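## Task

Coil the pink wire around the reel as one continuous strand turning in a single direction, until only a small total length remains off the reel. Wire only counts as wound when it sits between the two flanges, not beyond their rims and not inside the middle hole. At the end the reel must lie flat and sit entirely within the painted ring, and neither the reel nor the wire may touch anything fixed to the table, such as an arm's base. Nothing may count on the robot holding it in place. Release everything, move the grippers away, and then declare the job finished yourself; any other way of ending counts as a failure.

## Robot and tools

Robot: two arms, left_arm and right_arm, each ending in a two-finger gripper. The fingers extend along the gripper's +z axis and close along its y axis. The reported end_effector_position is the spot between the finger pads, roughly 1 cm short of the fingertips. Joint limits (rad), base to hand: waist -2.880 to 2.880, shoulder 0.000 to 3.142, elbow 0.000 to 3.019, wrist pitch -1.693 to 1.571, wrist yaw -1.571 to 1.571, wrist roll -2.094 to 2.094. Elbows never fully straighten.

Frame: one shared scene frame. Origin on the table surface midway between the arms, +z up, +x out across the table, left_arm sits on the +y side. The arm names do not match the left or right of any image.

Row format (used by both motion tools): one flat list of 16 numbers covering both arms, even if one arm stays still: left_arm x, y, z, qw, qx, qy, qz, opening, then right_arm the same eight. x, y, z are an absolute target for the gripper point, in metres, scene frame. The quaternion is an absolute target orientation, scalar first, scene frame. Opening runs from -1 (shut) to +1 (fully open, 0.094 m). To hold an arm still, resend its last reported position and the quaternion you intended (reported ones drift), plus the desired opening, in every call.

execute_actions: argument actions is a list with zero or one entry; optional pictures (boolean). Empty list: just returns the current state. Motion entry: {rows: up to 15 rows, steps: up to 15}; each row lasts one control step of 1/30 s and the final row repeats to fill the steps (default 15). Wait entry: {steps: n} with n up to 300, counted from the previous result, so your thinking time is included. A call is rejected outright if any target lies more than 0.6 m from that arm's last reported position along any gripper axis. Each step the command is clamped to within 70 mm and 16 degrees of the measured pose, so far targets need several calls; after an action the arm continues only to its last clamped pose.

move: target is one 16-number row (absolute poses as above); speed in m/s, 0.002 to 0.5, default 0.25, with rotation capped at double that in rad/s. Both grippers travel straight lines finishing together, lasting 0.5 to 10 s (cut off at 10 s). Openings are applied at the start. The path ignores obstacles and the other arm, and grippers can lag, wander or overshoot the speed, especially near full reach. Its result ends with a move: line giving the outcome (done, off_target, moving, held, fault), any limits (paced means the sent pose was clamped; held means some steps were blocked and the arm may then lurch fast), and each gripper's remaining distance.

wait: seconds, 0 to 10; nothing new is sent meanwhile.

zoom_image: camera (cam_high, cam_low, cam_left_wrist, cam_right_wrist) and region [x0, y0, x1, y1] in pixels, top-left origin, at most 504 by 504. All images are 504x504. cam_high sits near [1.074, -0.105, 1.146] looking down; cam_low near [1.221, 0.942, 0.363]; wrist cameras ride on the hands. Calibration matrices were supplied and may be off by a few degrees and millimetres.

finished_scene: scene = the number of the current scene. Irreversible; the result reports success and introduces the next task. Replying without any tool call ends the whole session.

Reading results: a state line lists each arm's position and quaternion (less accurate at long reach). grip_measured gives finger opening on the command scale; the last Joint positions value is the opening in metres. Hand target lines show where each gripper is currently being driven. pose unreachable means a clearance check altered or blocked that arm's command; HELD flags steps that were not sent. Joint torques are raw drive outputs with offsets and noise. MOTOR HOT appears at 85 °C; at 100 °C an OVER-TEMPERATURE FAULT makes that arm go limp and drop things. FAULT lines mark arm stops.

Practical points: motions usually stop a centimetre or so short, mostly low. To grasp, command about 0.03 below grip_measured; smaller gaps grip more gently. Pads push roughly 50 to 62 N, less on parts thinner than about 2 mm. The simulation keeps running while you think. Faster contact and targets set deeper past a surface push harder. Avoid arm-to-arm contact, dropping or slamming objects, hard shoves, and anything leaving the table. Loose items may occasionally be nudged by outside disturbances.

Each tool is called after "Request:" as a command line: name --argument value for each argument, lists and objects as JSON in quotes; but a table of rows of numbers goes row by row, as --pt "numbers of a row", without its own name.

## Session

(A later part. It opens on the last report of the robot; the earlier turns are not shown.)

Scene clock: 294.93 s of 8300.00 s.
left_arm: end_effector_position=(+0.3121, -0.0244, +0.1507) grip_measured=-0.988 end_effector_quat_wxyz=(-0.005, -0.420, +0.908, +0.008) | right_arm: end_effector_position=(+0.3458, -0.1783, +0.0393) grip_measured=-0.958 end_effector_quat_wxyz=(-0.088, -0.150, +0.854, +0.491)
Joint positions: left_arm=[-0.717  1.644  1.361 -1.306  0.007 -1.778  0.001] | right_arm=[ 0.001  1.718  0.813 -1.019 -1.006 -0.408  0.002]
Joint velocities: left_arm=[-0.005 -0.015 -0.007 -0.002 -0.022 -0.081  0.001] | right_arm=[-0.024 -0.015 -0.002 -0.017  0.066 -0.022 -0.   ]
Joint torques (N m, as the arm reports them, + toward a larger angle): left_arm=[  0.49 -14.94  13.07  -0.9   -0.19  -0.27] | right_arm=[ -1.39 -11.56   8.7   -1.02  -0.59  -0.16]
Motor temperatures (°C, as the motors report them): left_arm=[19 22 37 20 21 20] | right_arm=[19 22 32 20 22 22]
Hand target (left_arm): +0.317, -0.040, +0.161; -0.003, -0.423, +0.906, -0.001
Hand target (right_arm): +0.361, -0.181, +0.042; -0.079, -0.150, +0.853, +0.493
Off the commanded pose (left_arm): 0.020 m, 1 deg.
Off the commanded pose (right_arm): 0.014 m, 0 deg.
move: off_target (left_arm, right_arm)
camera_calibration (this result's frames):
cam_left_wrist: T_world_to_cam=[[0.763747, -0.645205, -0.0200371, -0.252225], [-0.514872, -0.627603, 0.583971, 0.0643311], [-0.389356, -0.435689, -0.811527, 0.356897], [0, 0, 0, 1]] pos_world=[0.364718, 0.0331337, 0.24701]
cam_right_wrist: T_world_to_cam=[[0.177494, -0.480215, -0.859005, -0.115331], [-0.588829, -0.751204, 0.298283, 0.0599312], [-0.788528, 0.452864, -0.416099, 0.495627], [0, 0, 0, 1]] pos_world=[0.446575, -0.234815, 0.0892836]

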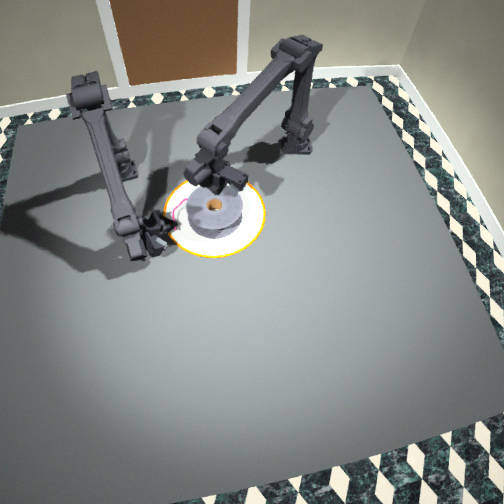

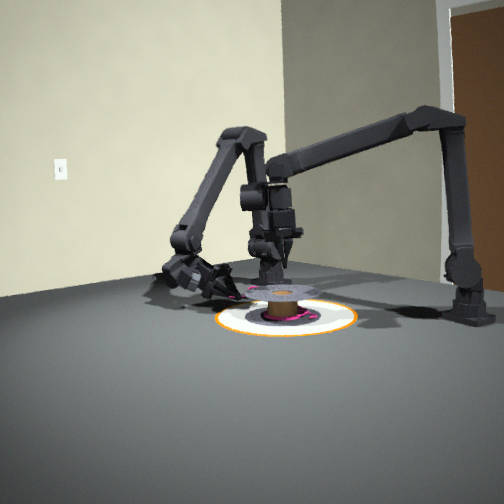

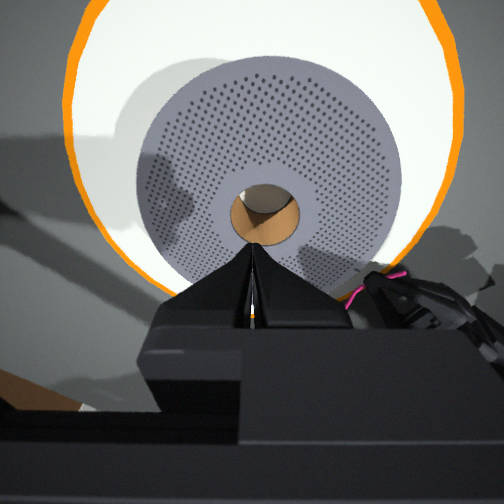

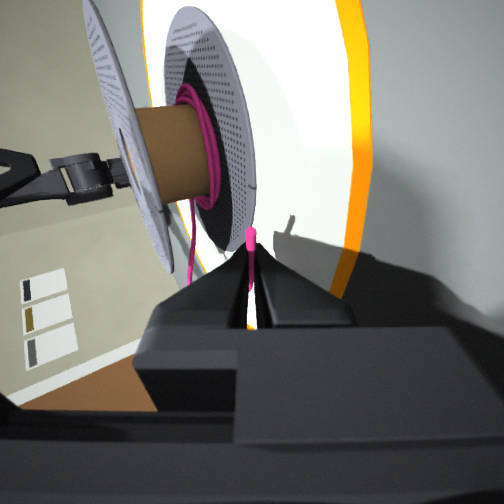

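Request:
move --target '[0.314,-0.031,0.095,0,-0.423,0.906,0,-1, 0.36,-0.18,0.04,-0.087,-0.15,0.853,0.4925,-1]' --speed 0.08

Request:
move --target '[0.314,-0.031,0.058,0,-0.423,0.906,0,-1, 0.36,-0.18,0.04,-0.087,-0.15,0.853,0.4925,-1]' --speed 0.04

Scene clock: 299.40 s of 8300.00 s.
left_arm: end_effector_position=(+0.3170, -0.0303, +0.1050) grip_measured=-0.988 end_effector_quat_wxyz=(-0.002, -0.421, +0.907, -0.004) | right_arm: end_effector_position=(+0.3457, -0.1784, +0.0396) grip_measured=-0.958 end_effector_quat_wxyz=(-0.092, -0.150, +0.853, +0.492)
Joint positions: left_arm=[-0.717  1.687  1.29  -1.166  0.005 -1.781  0.001] | right_arm=[ 0.001  1.723  0.819 -1.034 -1.006 -0.416  0.002]
Joint velocities: left_arm=[-0.005  0.005 -0.007 -0.002  0.051 -0.007 -0.   ] | right_arm=[-0.015 -0.005 -0.002 -0.007 -0.081  0.037  0.001]
Joint torques (N m, as the arm reports them, + toward a larger angle): left_arm=[  0.76 -15.88   7.31   0.68  -0.28  -0.25] | right_arm=[ -1.16 -11.74   8.54  -1.05  -0.45  -0.15]
Motor temperatures (°C, as the motors report them): left_arm=[19 22 37 20 21 20] | right_arm=[19 22 32 20 22 22]
Hand target (left_arm): +0.315, -0.032, +0.095; -0.000, -0.423, +0.906, -0.000
Hand target (right_arm): +0.360, -0.180, +0.040; -0.086, -0.150, +0.853, +0.492
Off the commanded pose (left_arm): 0.011 m, 1 deg.
Off the commanded pose (right_arm): 0.014 m, 1 deg.
After step 90, 0.37 s passed at rest.
move: off_target (left_arm, right_arm)
camera_calibration (this result's frames):
cam_left_wrist: T_world_to_cam=[[0.765339, -0.643602, 0.0057126, -0.263826], [-0.523634, -0.617469, 0.586975, 0.0926386], [-0.374251, -0.452226, -0.809585, 0.313731], [0, 0, 0, 1]] pos_world=[0.367839, 0.02928, 0.201123]
cam_right_wrist: T_world_to_cam=[[0.173309, -0.479036, -0.860517, -0.113283], [-0.583676, -0.753723, 0.302033, 0.0573746], [-0.793276, 0.449918, -0.410229, 0.496595], [0, 0, 0, 1]] pos_world=[0.447058, -0.234449, 0.0889066]

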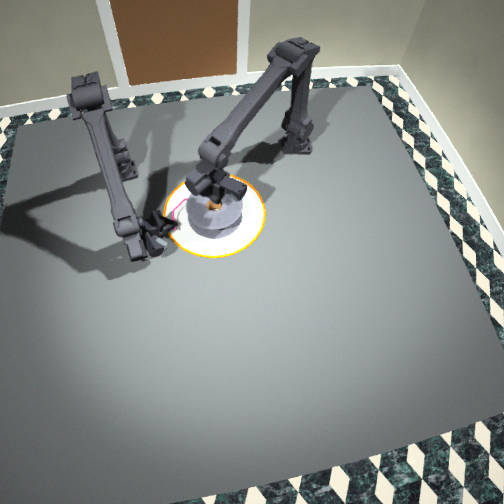

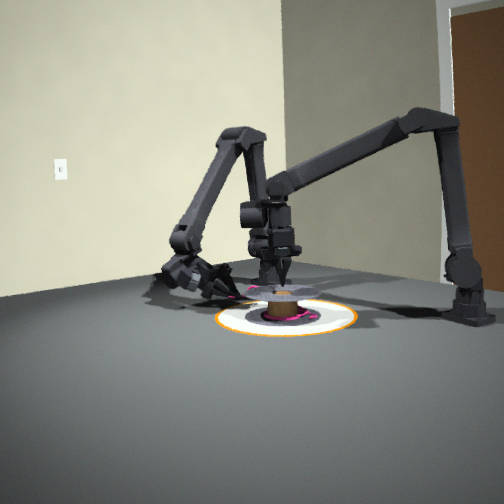

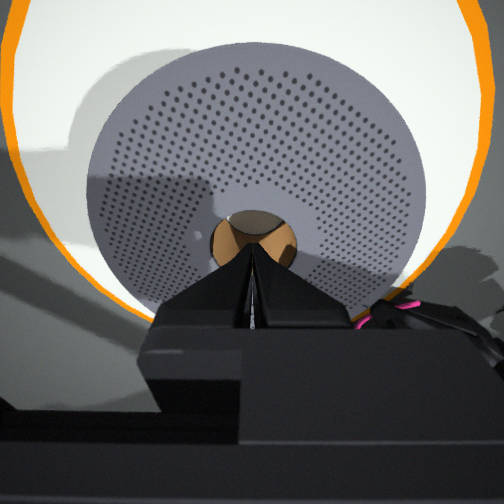

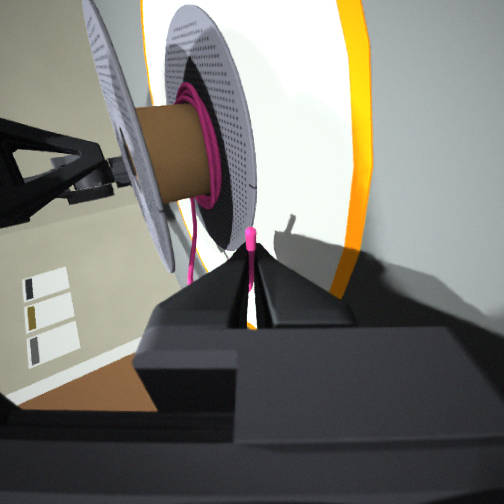

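Scene clock: 300.90 s of 8300.00 s.
left_arm: end_effector_position=(+0.3179, -0.0311, +0.0703) grip_measured=-0.988 end_effector_quat_wxyz=(-0.000, -0.421, +0.907, -0.007) | right_arm: end_effector_position=(+0.3457, -0.1784, +0.0396) grip_measured=-0.958 end_effector_quat_wxyz=(-0.092, -0.150, +0.853, +0.492)
Joint positions: left_arm=[-0.717  1.726  1.241 -1.073  0.004 -1.781  0.001] | right_arm=[ 0.001  1.723  0.819 -1.034 -1.006 -0.417  0.002]
Joint velocities: left_arm=[ 0.005 -0.005 -0.002  0.002 -0.066  0.007 -0.   ] | right_arm=[-0.015 -0.015 -0.002 -0.017 -0.007  0.007  0.001]
Joint torques (N m, as the arm reports them, + toward a larger angle): left_arm=[  0.81 -15.69   6.78   0.68  -0.29  -0.25] | right_arm=[ -1.13 -11.66   8.56  -1.06  -0.44  -0.14]
Motor temperatures (°C, as the motors report them): left_arm=[19 22 36 20 21 20] | right_arm=[19 22 31 20 22 22]
Hand target (left_arm): +0.314, -0.031, +0.058; +0.000, -0.423, +0.906, +0.000
Hand target (right_arm): +0.360, -0.180, +0.040; -0.087, -0.150, +0.853, +0.492
Off the commanded pose (left_arm): 0.013 m, 1 deg.
Off the commanded pose (right_arm): 0.014 m, 1 deg.
move: off_target (left_arm, right_arm)
camera_calibration (this result's frames):
cam_left_wrist: T_world_to_cam=[[0.765311, -0.643563, 0.0111743, -0.265188], [-0.526076, -0.615407, 0.586956, 0.113821], [-0.370867, -0.455083, -0.809541, 0.284415], [0, 0, 0, 1]] pos_world=[0.36831, 0.0288134, 0.166402]
cam_right_wrist: T_world_to_cam=[[0.173666, -0.478903, -0.860519, -0.113383], [-0.583626, -0.753869, 0.301765, 0.0573417], [-0.793234, 0.449815, -0.410422, 0.49657], [0, 0, 0, 1]] pos_world=[0.447054, -0.234436, 0.0889315]

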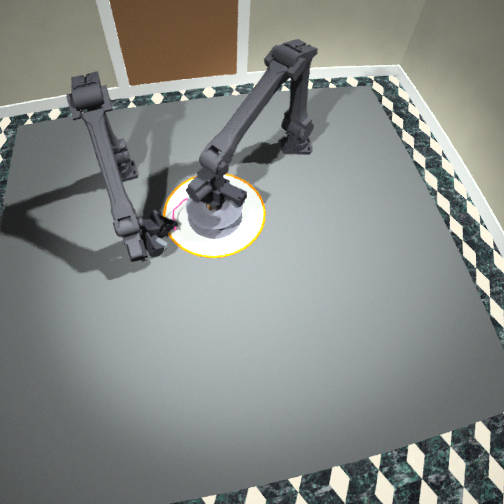

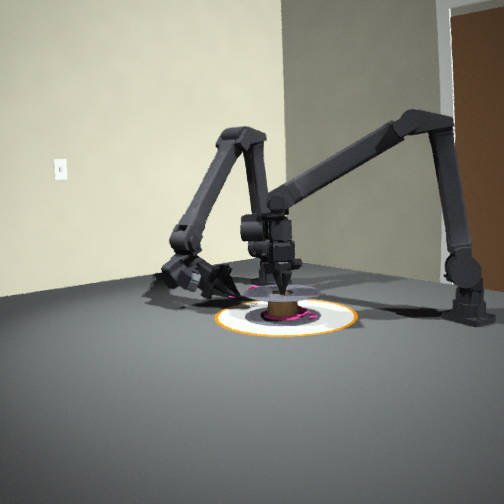

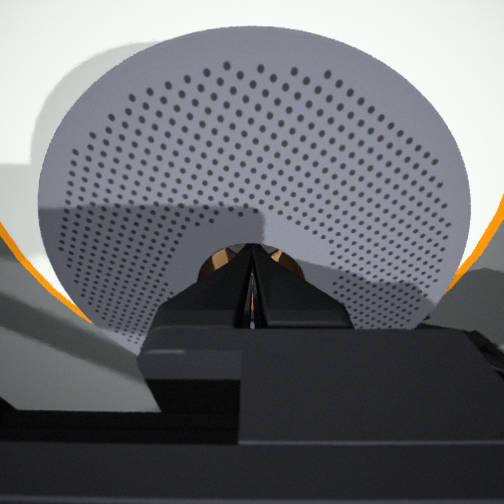

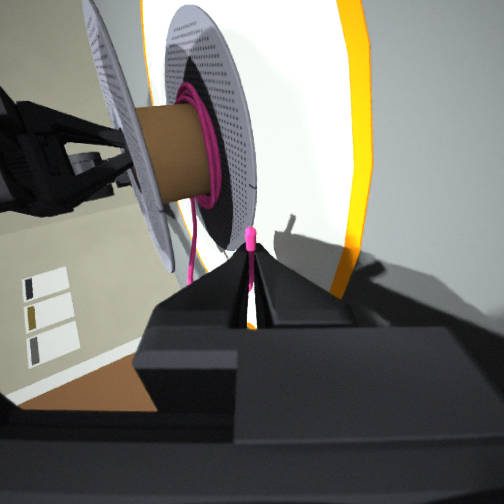

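Request:
execute_actions --actions '[]'

Scene clock: 307.00 s of 8300.00 s.
left_arm: end_effector_position=(+0.3179, -0.0311, +0.0703) grip_measured=-0.988 end_effector_quat_wxyz=(-0.000, -0.421, +0.907, -0.007) | right_arm: end_effector_position=(+0.3457, -0.1784, +0.0396) grip_measured=-0.958 end_effector_quat_wxyz=(-0.092, -0.150, +0.853, +0.492)
Joint positions: left_arm=[-0.717  1.726  1.241 -1.073  0.004 -1.781  0.001] | right_arm=[ 0.001  1.723  0.819 -1.034 -1.006 -0.417  0.002]
Joint velocities: left_arm=[-0.005 -0.005 -0.012  0.012  0.007  0.022 -0.001] | right_arm=[-0.005 -0.015  0.007  0.002 -0.007  0.066 -0.001]
Joint torques (N m, as the arm reports them, + toward a larger angle): left_arm=[  0.77 -15.68   6.85   0.71  -0.28  -0.25] | right_arm=[ -1.16 -11.62   8.56  -1.05  -0.44  -0.14]
Motor temperatures (°C, as the motors report them): left_arm=[19 22 35 20 21 20] | right_arm=[19 22 31 20 22 22]
Hand target (left_arm): +0.314, -0.031, +0.058; +0.000, -0.423, +0.906, +0.000
Hand target (right_arm): +0.360, -0.180, +0.040; -0.087, -0.150, +0.853, +0.492
Off the commanded pose (left_arm): 0.013 m, 1 deg.
Off the commanded pose (right_arm): 0.014 m, 1 deg.
Steps of this call (steps 1 to 90: nothing new was sent; then 3.10 s passed at rest). Readings (end_effector_position):
1: left_arm (+0.3179, -0.0311, +0.0703) | right_arm (+0.3457, -0.1784, +0.0396)
2: left_arm (+0.3179, -0.0311, +0.0703) | right_arm (+0.3457, -0.1784, +0.0396)
4: left_arm (+0.3179, -0.0311, +0.0703) | right_arm (+0.3457, -0.1784, +0.0396)
8: left_arm (+0.3179, -0.0311, +0.0703) | right_arm (+0.3457, -0.1784, +0.0396)
90: the state above
camera_calibration (this result's frames):
cam_left_wrist: T_world_to_cam=[[0.765311, -0.643563, 0.0111743, -0.265188], [-0.526076, -0.615407, 0.586956, 0.113821], [-0.370867, -0.455083, -0.809541, 0.284415], [0, 0, 0, 1]] pos_world=[0.36831, 0.0288134, 0.166402]
cam_right_wrist: T_world_to_cam=[[0.173666, -0.478903, -0.860519, -0.113383], [-0.583626, -0.753869, 0.301765, 0.0573417], [-0.793234, 0.449815, -0.410422, 0.49657], [0, 0, 0, 1]] pos_world=[0.447054, -0.234436, 0.0889315]

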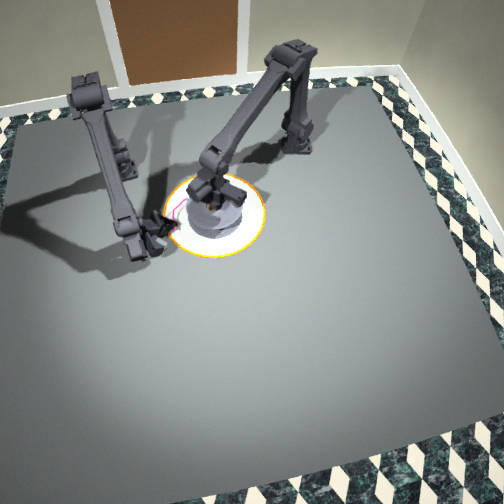

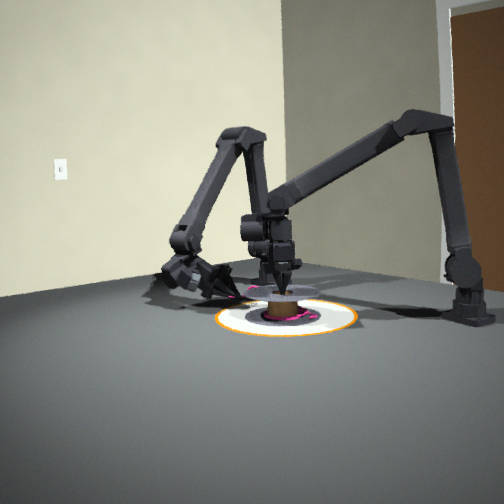

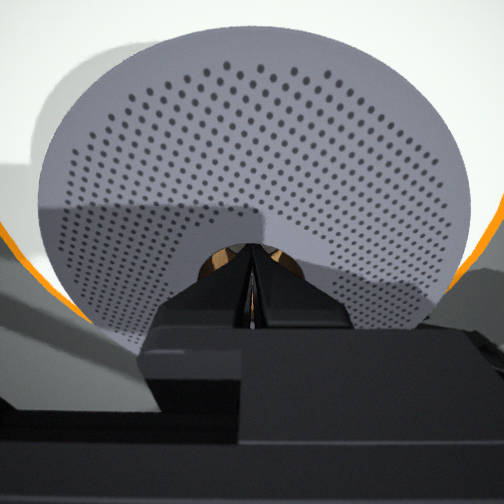

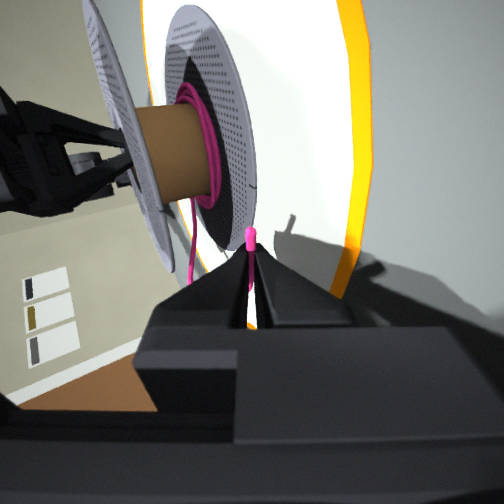

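Request:
move --target '[0.314,-0.031,0.064,0,-0.423,0.906,0,-0.15,0.36,-0.18,0.04,-0.087,-0.15,0.853,0.4925,-1]' --speed 0.1

Request:
move --target '[0.314,-0.031,0.064,0,0.174,0.985,0,-0.15,0.36,-0.16,0.04,-0.087,-0.15,0.853,0.4925,-1]' --speed 0.15

Scene clock: 310.13 s of 8300.00 s.
left_arm: end_effector_position=(+0.3179, -0.0312, +0.0714) grip_measured=-0.186 end_effector_quat_wxyz=(-0.000, -0.421, +0.907, -0.008) | right_arm: end_effector_position=(+0.3457, -0.1784, +0.0396) grip_measured=-0.958 end_effector_quat_wxyz=(-0.092, -0.150, +0.853, +0.492)
Joint positions: left_arm=[-0.717  1.723  1.241 -1.073  0.004 -1.781  0.038] | right_arm=[ 0.001  1.723  0.819 -1.034 -1.006 -0.417  0.002]
Joint velocities: left_arm=[-0.015 -0.005 -0.017 -0.007  0.022 -0.037 -0.001] | right_arm=[ 0.005 -0.015  0.007 -0.002  0.007 -0.022  0.   ]
Joint torques (N m, as the arm reports them, + toward a larger angle): left_arm=[  0.74 -16.28   7.31   0.03  -0.29  -0.24] | right_arm=[ -1.14 -11.68   8.56  -1.06  -0.44  -0.14]
Motor temperatures (°C, as the motors report them): left_arm=[19 22 35 20 21 20] | right_arm=[19 22 31 20 22 22]
Hand target (left_arm): +0.314, -0.031, +0.064; -0.000, -0.423, +0.906, +0.000
Hand target (right_arm): +0.360, -0.180, +0.040; -0.087, -0.150, +0.853, +0.492
Off the commanded pose (left_arm): 0.008 m, 1 deg.
Off the commanded pose (right_arm): 0.014 m, 1 deg.
move: off_target (right_arm)
camera_calibration (this result's frames):
cam_left_wrist: T_world_to_cam=[[0.765785, -0.642958, 0.0133251, -0.265605], [-0.52625, -0.614603, 0.587643, 0.11315], [-0.36964, -0.457021, -0.809011, 0.284736], [0, 0, 0, 1]] pos_world=[0.368192, 0.0289, 0.167402]
cam_right_wrist: T_world_to_cam=[[0.173666, -0.478903, -0.860519, -0.113383], [-0.583626, -0.753869, 0.301765, 0.0573417], [-0.793234, 0.449815, -0.410422, 0.49657], [0, 0, 0, 1]] pos_world=[0.447054, -0.234436, 0.0889315]

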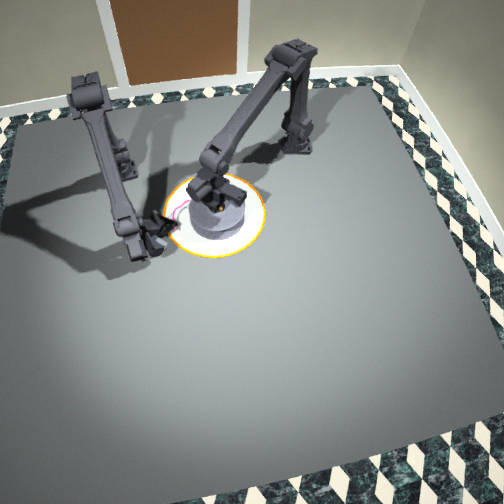

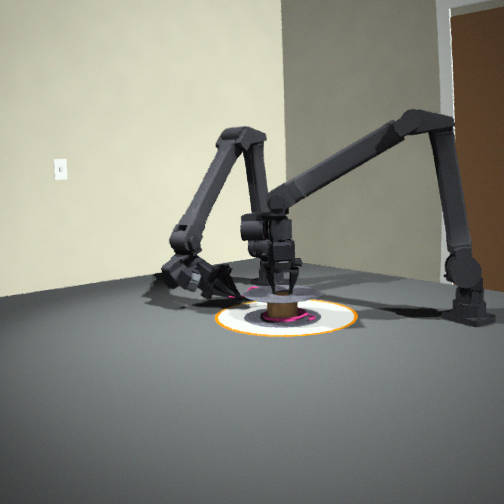

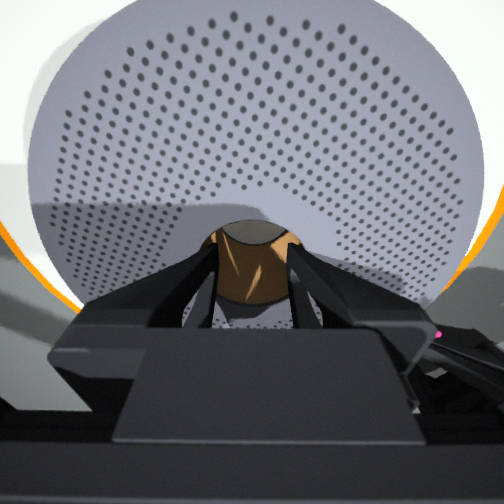

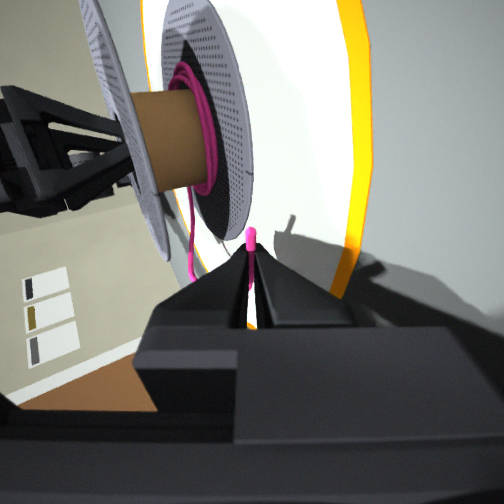

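Scene clock: 314.67 s of 8300.00 s.
left_arm: end_effector_position=(+0.3183, -0.0309, +0.0714) grip_measured=-0.186 end_effector_quat_wxyz=(+0.005, +0.158, +0.987, -0.006) | right_arm: end_effector_position=(+0.3485, -0.1678, +0.0389) grip_measured=-0.958 end_effector_quat_wxyz=(-0.094, -0.141, +0.854, +0.493)
Joint positions: left_arm=[-0.717  1.723  1.241 -1.073  0.002 -0.594  0.038] | right_arm=[ 0.028  1.723  0.819 -0.985 -1.02  -0.344  0.002]
Joint velocities: left_arm=[-0.005  0.005  0.012  0.002  0.007 -0.007 -0.   ] | right_arm=[-0.024 -0.015  0.017 -0.017 -0.007  0.007  0.001]
Joint torques (N m, as the arm reports them, + toward a larger angle): left_arm=[  0.82 -16.37   7.41   0.14  -0.16   0.12] | right_arm=[  1.32 -12.45   8.16   0.    -0.59   0.1 ]
Motor temperatures (°C, as the motors report them): left_arm=[19 22 34 20 21 20] | right_arm=[19 22 31 20 22 22]
Hand target (left_arm): +0.314, -0.031, +0.064; +0.000, +0.174, +0.985, +0.000
Hand target (right_arm): +0.360, -0.160, +0.040; -0.087, -0.150, +0.853, +0.493
Off the commanded pose (left_arm): 0.009 m, 2 deg.
Off the commanded pose (right_arm): 0.014 m, 1 deg.
move: off_target (right_arm)
camera_calibration (this result's frames):
cam_left_wrist: T_world_to_cam=[[-0.309672, -0.950798, 0.00924314, 0.0673338], [-0.778065, 0.258977, 0.572316, 0.221781], [-0.546551, 0.170038, -0.819981, 0.361486], [0, 0, 0, 1]] pos_world=[0.390982, -0.0548818, 0.168861]
cam_right_wrist: T_world_to_cam=[[0.155686, -0.482558, -0.861916, -0.103758], [-0.590272, -0.745085, 0.310528, 0.0706054], [-0.792049, 0.46042, -0.40084, 0.494727], [0, 0, 0, 1]] pos_world=[0.449678, -0.225244, 0.0869505]

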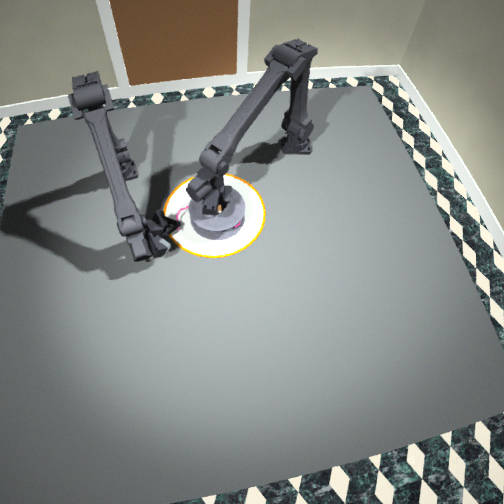

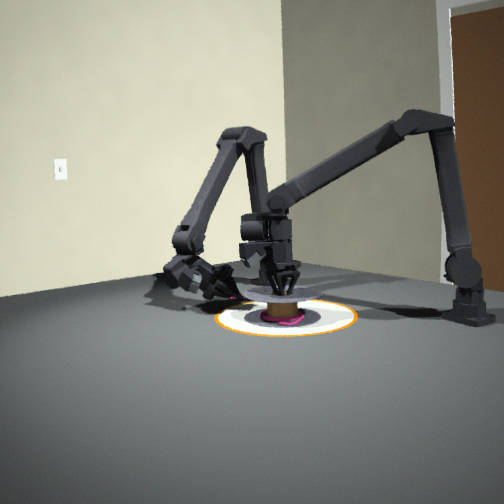

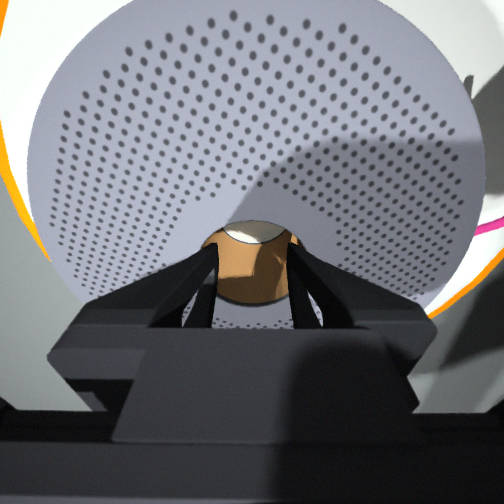

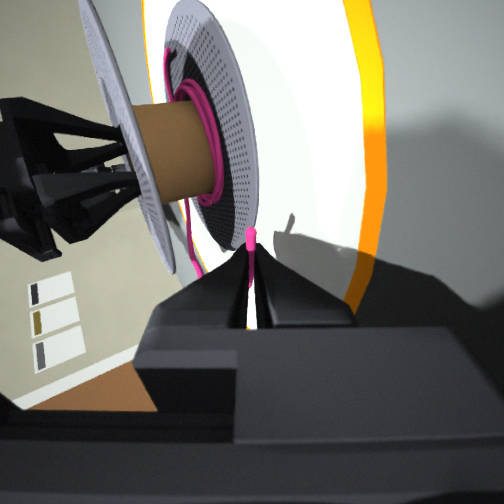

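Request:
move --target '[0.314,-0.031,0.064,0,0.643,0.766,0,-0.15,0.365,-0.135,0.038,-0.087,-0.15,0.853,0.4925,-1]' --speed 0.15

Request:
zoom_image --camera "cam_high" --region '[130, 160, 290, 270]'

Scene clock: 321.90 s of 8300.00 s.
left_arm: end_effector_position=(+0.3188, -0.0305, +0.0714) grip_measured=-0.185 end_effector_quat_wxyz=(+0.008, +0.631, +0.776, -0.000) | right_arm: end_effector_position=(+0.3505, -0.1443, +0.0368) grip_measured=-0.958 end_effector_quat_wxyz=(-0.095, -0.141, +0.854, +0.492)
Joint positions: left_arm=[-0.717  1.723  1.241 -1.073 -0.003  0.453  0.038] | right_arm=[ 0.091  1.723  0.819 -0.889 -1.035 -0.228  0.002]
Joint velocities: left_arm=[ 0.015 -0.005 -0.002  0.002 -0.081  0.022  0.001] | right_arm=[ 0.015 -0.024  0.007  0.007  0.007  0.037  0.001]
Joint torques (N m, as the arm reports them, + toward a larger angle): left_arm=[  0.75 -16.45   7.41   0.15   0.08   0.14] | right_arm=[  1.24 -12.19   9.08   0.17  -0.59   0.06]
Motor temperatures (°C, as the motors report them): left_arm=[19 23 34 20 21 20] | right_arm=[19 22 31 20 22 22]
Hand target (left_arm): +0.314, -0.031, +0.064; -0.000, +0.643, +0.766, -0.000
Hand target (right_arm): +0.365, -0.136, +0.039; -0.088, -0.150, +0.853, +0.493
Off the commanded pose (left_arm): 0.009 m, 2 deg.
Off the commanded pose (right_arm): 0.017 m, 1 deg.
After step 90, 0.17 s passed at rest.
move: off_target (right_arm)
camera_calibration (this result's frames):
cam_left_wrist: T_world_to_cam=[[-0.978132, -0.207775, -0.00939925, 0.305046], [-0.175738, 0.801454, 0.571654, 0.046666], [-0.111242, 0.560805, -0.820441, 0.234887], [0, 0, 0, 1]] pos_world=[0.332705, -0.105746, 0.168901]
cam_right_wrist: T_world_to_cam=[[0.154197, -0.484237, -0.861242, -0.0942907], [-0.588603, -0.745131, 0.313569, 0.0892309], [-0.79358, 0.458578, -0.399921, 0.484887], [0, 0, 0, 1]] pos_world=[0.451857, -0.201529, 0.0847291]

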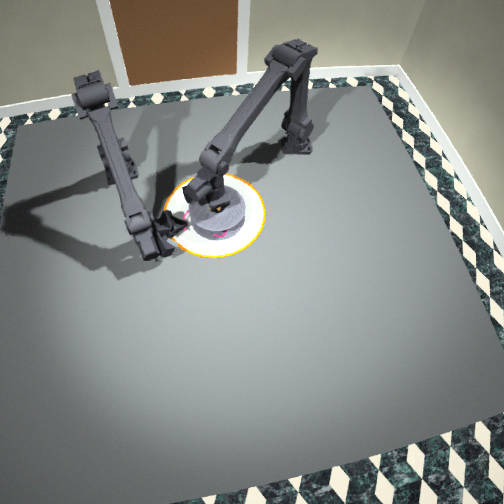

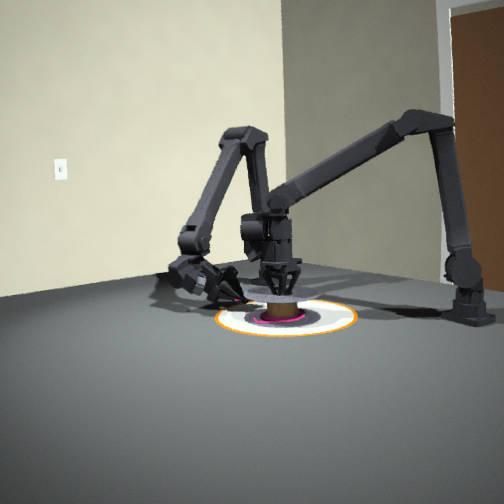

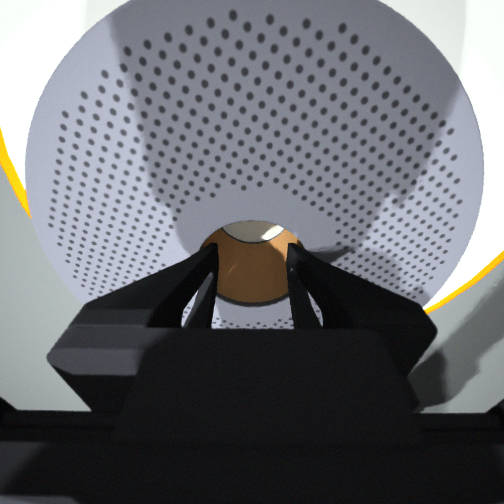

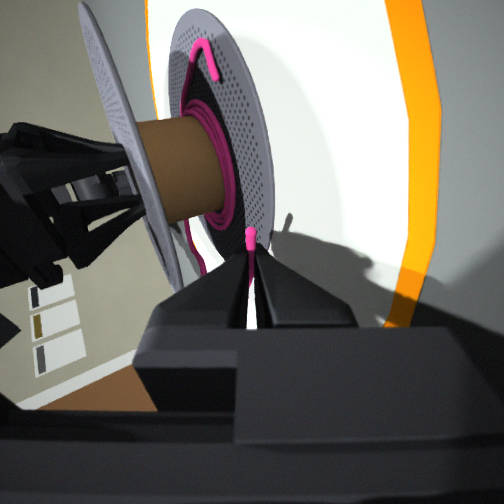

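Region (130, 160, 290, 270) of cam_high's 504x504 image, scaled by 3.150, with more detail than that image has; it fills the top 346 rows of this view, and the rest is white.

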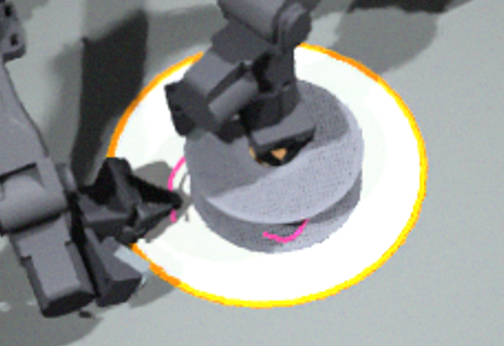

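Request:
move --target '[0.314,-0.031,0.064,0,0.866,0.5,0,-0.15,0.355,-0.105,0.04,-0.087,-0.15,0.853,0.4925,-1]' --speed 0.12

Request:
zoom_image --camera "cam_high" --region '[130, 160, 290, 270]'

Scene clock: 328.17 s of 8300.00 s.
left_arm: end_effector_position=(+0.3189, -0.0304, +0.0716) grip_measured=-0.181 end_effector_quat_wxyz=(+0.007, +0.858, +0.514, +0.003) | right_arm: end_effector_position=(+0.3524, -0.1119, +0.0347) grip_measured=-0.958 end_effector_quat_wxyz=(-0.095, -0.142, +0.855, +0.491)
Joint positions: left_arm=[-0.717  1.723  1.241 -1.073 -0.003  1.15   0.038] | right_arm=[ 0.175  1.723  0.819 -0.747 -1.044 -0.066  0.002]
Joint velocities: left_arm=[-0.015 -0.015 -0.012  0.012  0.007  0.007 -0.001] | right_arm=[ 0.015 -0.005 -0.007 -0.012  0.007  0.022 -0.   ]
Joint torques (N m, as the arm reports them, + toward a larger angle): left_arm=[  0.8  -16.3    7.36   0.09   0.13   0.14] | right_arm=[  1.25 -14.74   6.49   0.49  -0.6    0.08]
Motor temperatures (°C, as the motors report them): left_arm=[19 23 33 20 21 20] | right_arm=[19 22 31 20 22 22]
Hand target (left_arm): +0.314, -0.031, +0.064; -0.000, +0.866, +0.500, +0.000
Hand target (right_arm): +0.355, -0.105, +0.040; -0.088, -0.151, +0.853, +0.492
Off the commanded pose (left_arm): 0.009 m, 2 deg.
Off the commanded pose (right_arm): 0.009 m, 1 deg.
move: done
camera_calibration (this result's frames):
cam_left_wrist: T_world_to_cam=[[-0.883134, 0.468851, -0.0159191, 0.295938], [0.374115, 0.724349, 0.5791, -0.131717], [0.283043, 0.505467, -0.815101, 0.107191], [0, 0, 0, 1]] pos_world=[0.280291, -0.0975233, 0.168359]
cam_right_wrist: T_world_to_cam=[[0.156672, -0.48617, -0.859705, -0.0818084], [-0.588758, -0.744858, 0.313928, 0.115246], [-0.79298, 0.456974, -0.402935, 0.470443], [0, 0, 0, 1]] pos_world=[0.453721, -0.168911, 0.0830482]

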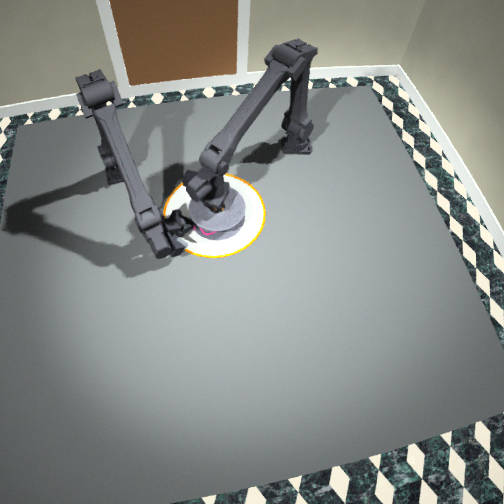

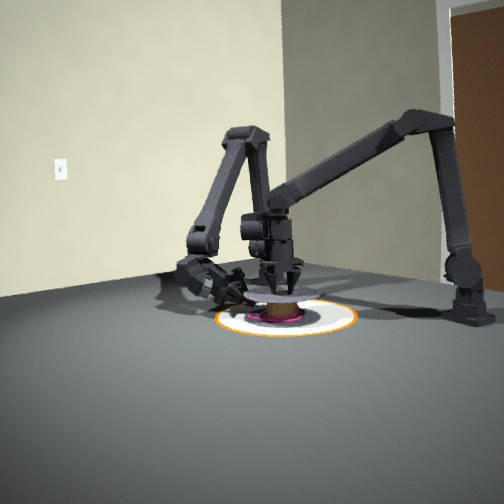

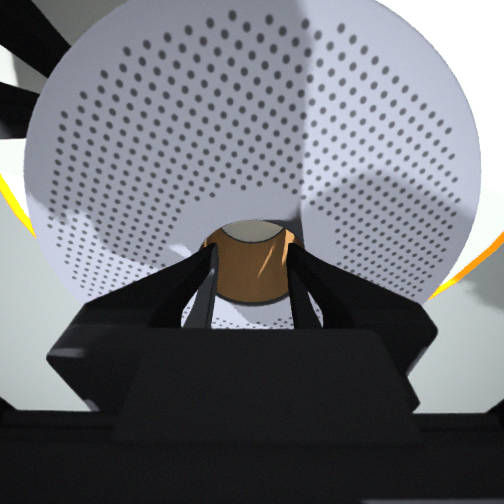

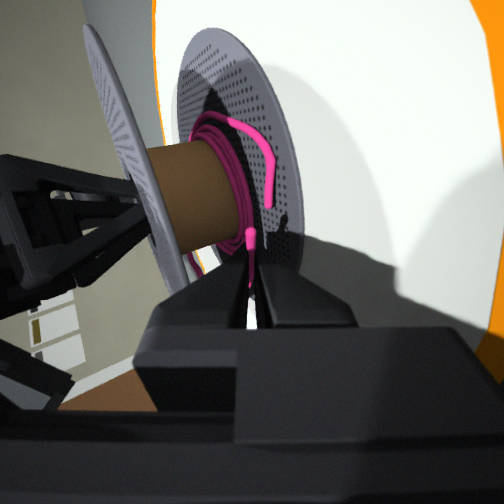

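Region (130, 160, 290, 270) of cam_high's 504x504 image, scaled by 3.150, with more detail than that image has; it fills the top 346 rows of this view, and the rest is white.

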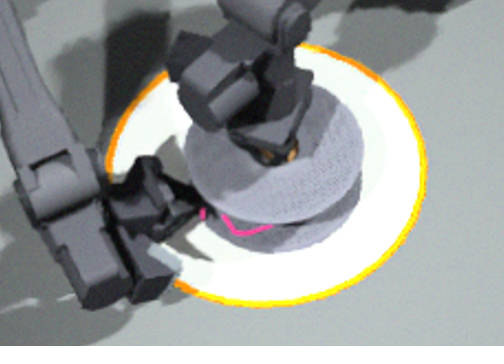

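Request:
move --target '[0.314,-0.031,0.064,0,0.966,0.259,0,-0.15,0.345,-0.09,0.048,-0.087,-0.15,0.853,0.4925,-1]' --speed 0.1

Scene clock: 336.23 s of 8300.00 s.
left_arm: end_effector_position=(+0.3190, -0.0305, +0.0719) grip_measured=-0.179 end_effector_quat_wxyz=(+0.007, +0.961, +0.278, +0.005) | right_arm: end_effector_position=(+0.3468, -0.0975, +0.0385) grip_measured=-0.958 end_effector_quat_wxyz=(-0.097, -0.138, +0.856, +0.489)
Joint positions: left_arm=[-0.717  1.722  1.241 -1.073 -0.003  1.666  0.039] | right_arm=[ 0.216  1.701  0.804 -0.684 -1.045  0.025  0.002]
Joint velocities: left_arm=[-0.015 -0.015 -0.012 -0.017 -0.051  0.037 -0.001] | right_arm=[-0.005 -0.005 -0.002  0.007 -0.022 -0.007 -0.001]
Joint torques (N m, as the arm reports them, + toward a larger angle): left_arm=[  0.74 -16.18   7.33   0.04   0.15   0.21] | right_arm=[  1.76 -16.06   5.59   0.76  -0.61   0.09]
Motor temperatures (°C, as the motors report them): left_arm=[19 23 33 20 21 20] | right_arm=[19 22 30 20 22 22]
Hand target (left_arm): +0.314, -0.031, +0.064; +0.000, +0.966, +0.259, +0.000
Hand target (right_arm): +0.345, -0.090, +0.048; -0.088, -0.150, +0.853, +0.493
Off the commanded pose (left_arm): 0.009 m, 2 deg.
Off the commanded pose (right_arm): 0.012 m, 2 deg.
After step 90, 1.90 s passed at rest.
move: off_target (right_arm)
camera_calibration (this result's frames):
cam_left_wrist: T_world_to_cam=[[-0.536642, 0.843653, -0.0162486, 0.19691], [0.678744, 0.443025, 0.585692, -0.238123], [0.50132, 0.303279, -0.810371, 0.0313652], [0, 0, 0, 1]] pos_world=[0.25157, -0.0701416, 0.168084]
cam_right_wrist: T_world_to_cam=[[0.148591, -0.490369, -0.858754, -0.068383], [-0.589615, -0.741088, 0.321157, 0.121875], [-0.793898, 0.458613, -0.399248, 0.461323], [0, 0, 0, 1]] pos_world=[0.448264, -0.154782, 0.0863172]

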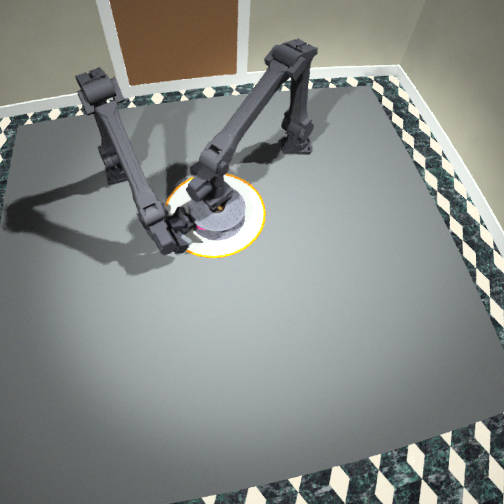

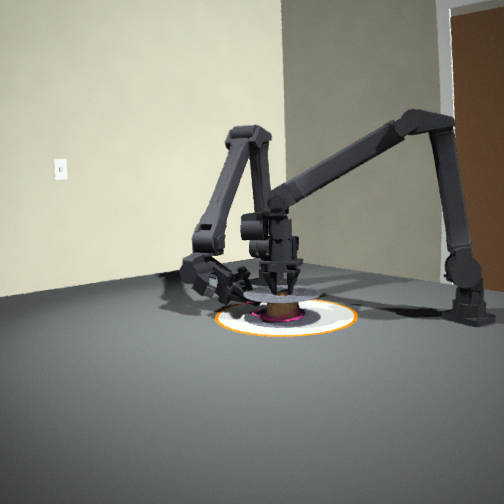

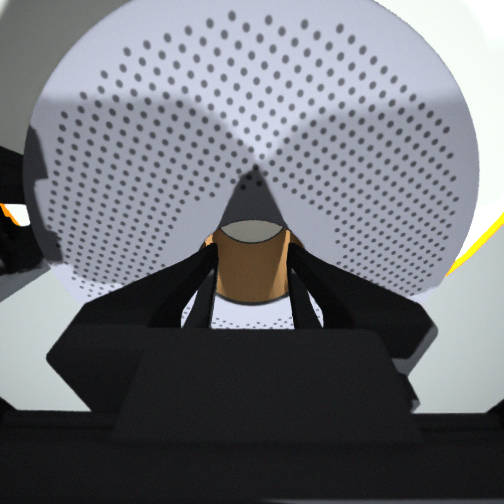

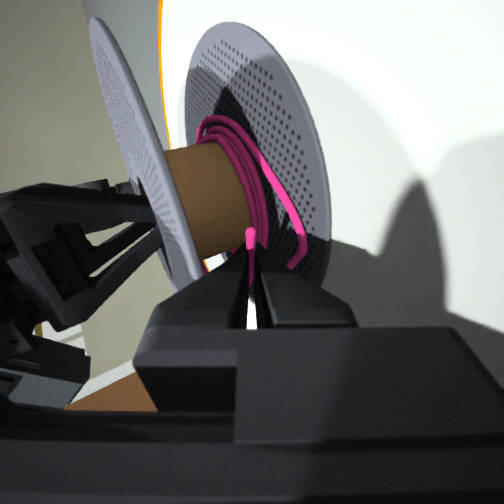

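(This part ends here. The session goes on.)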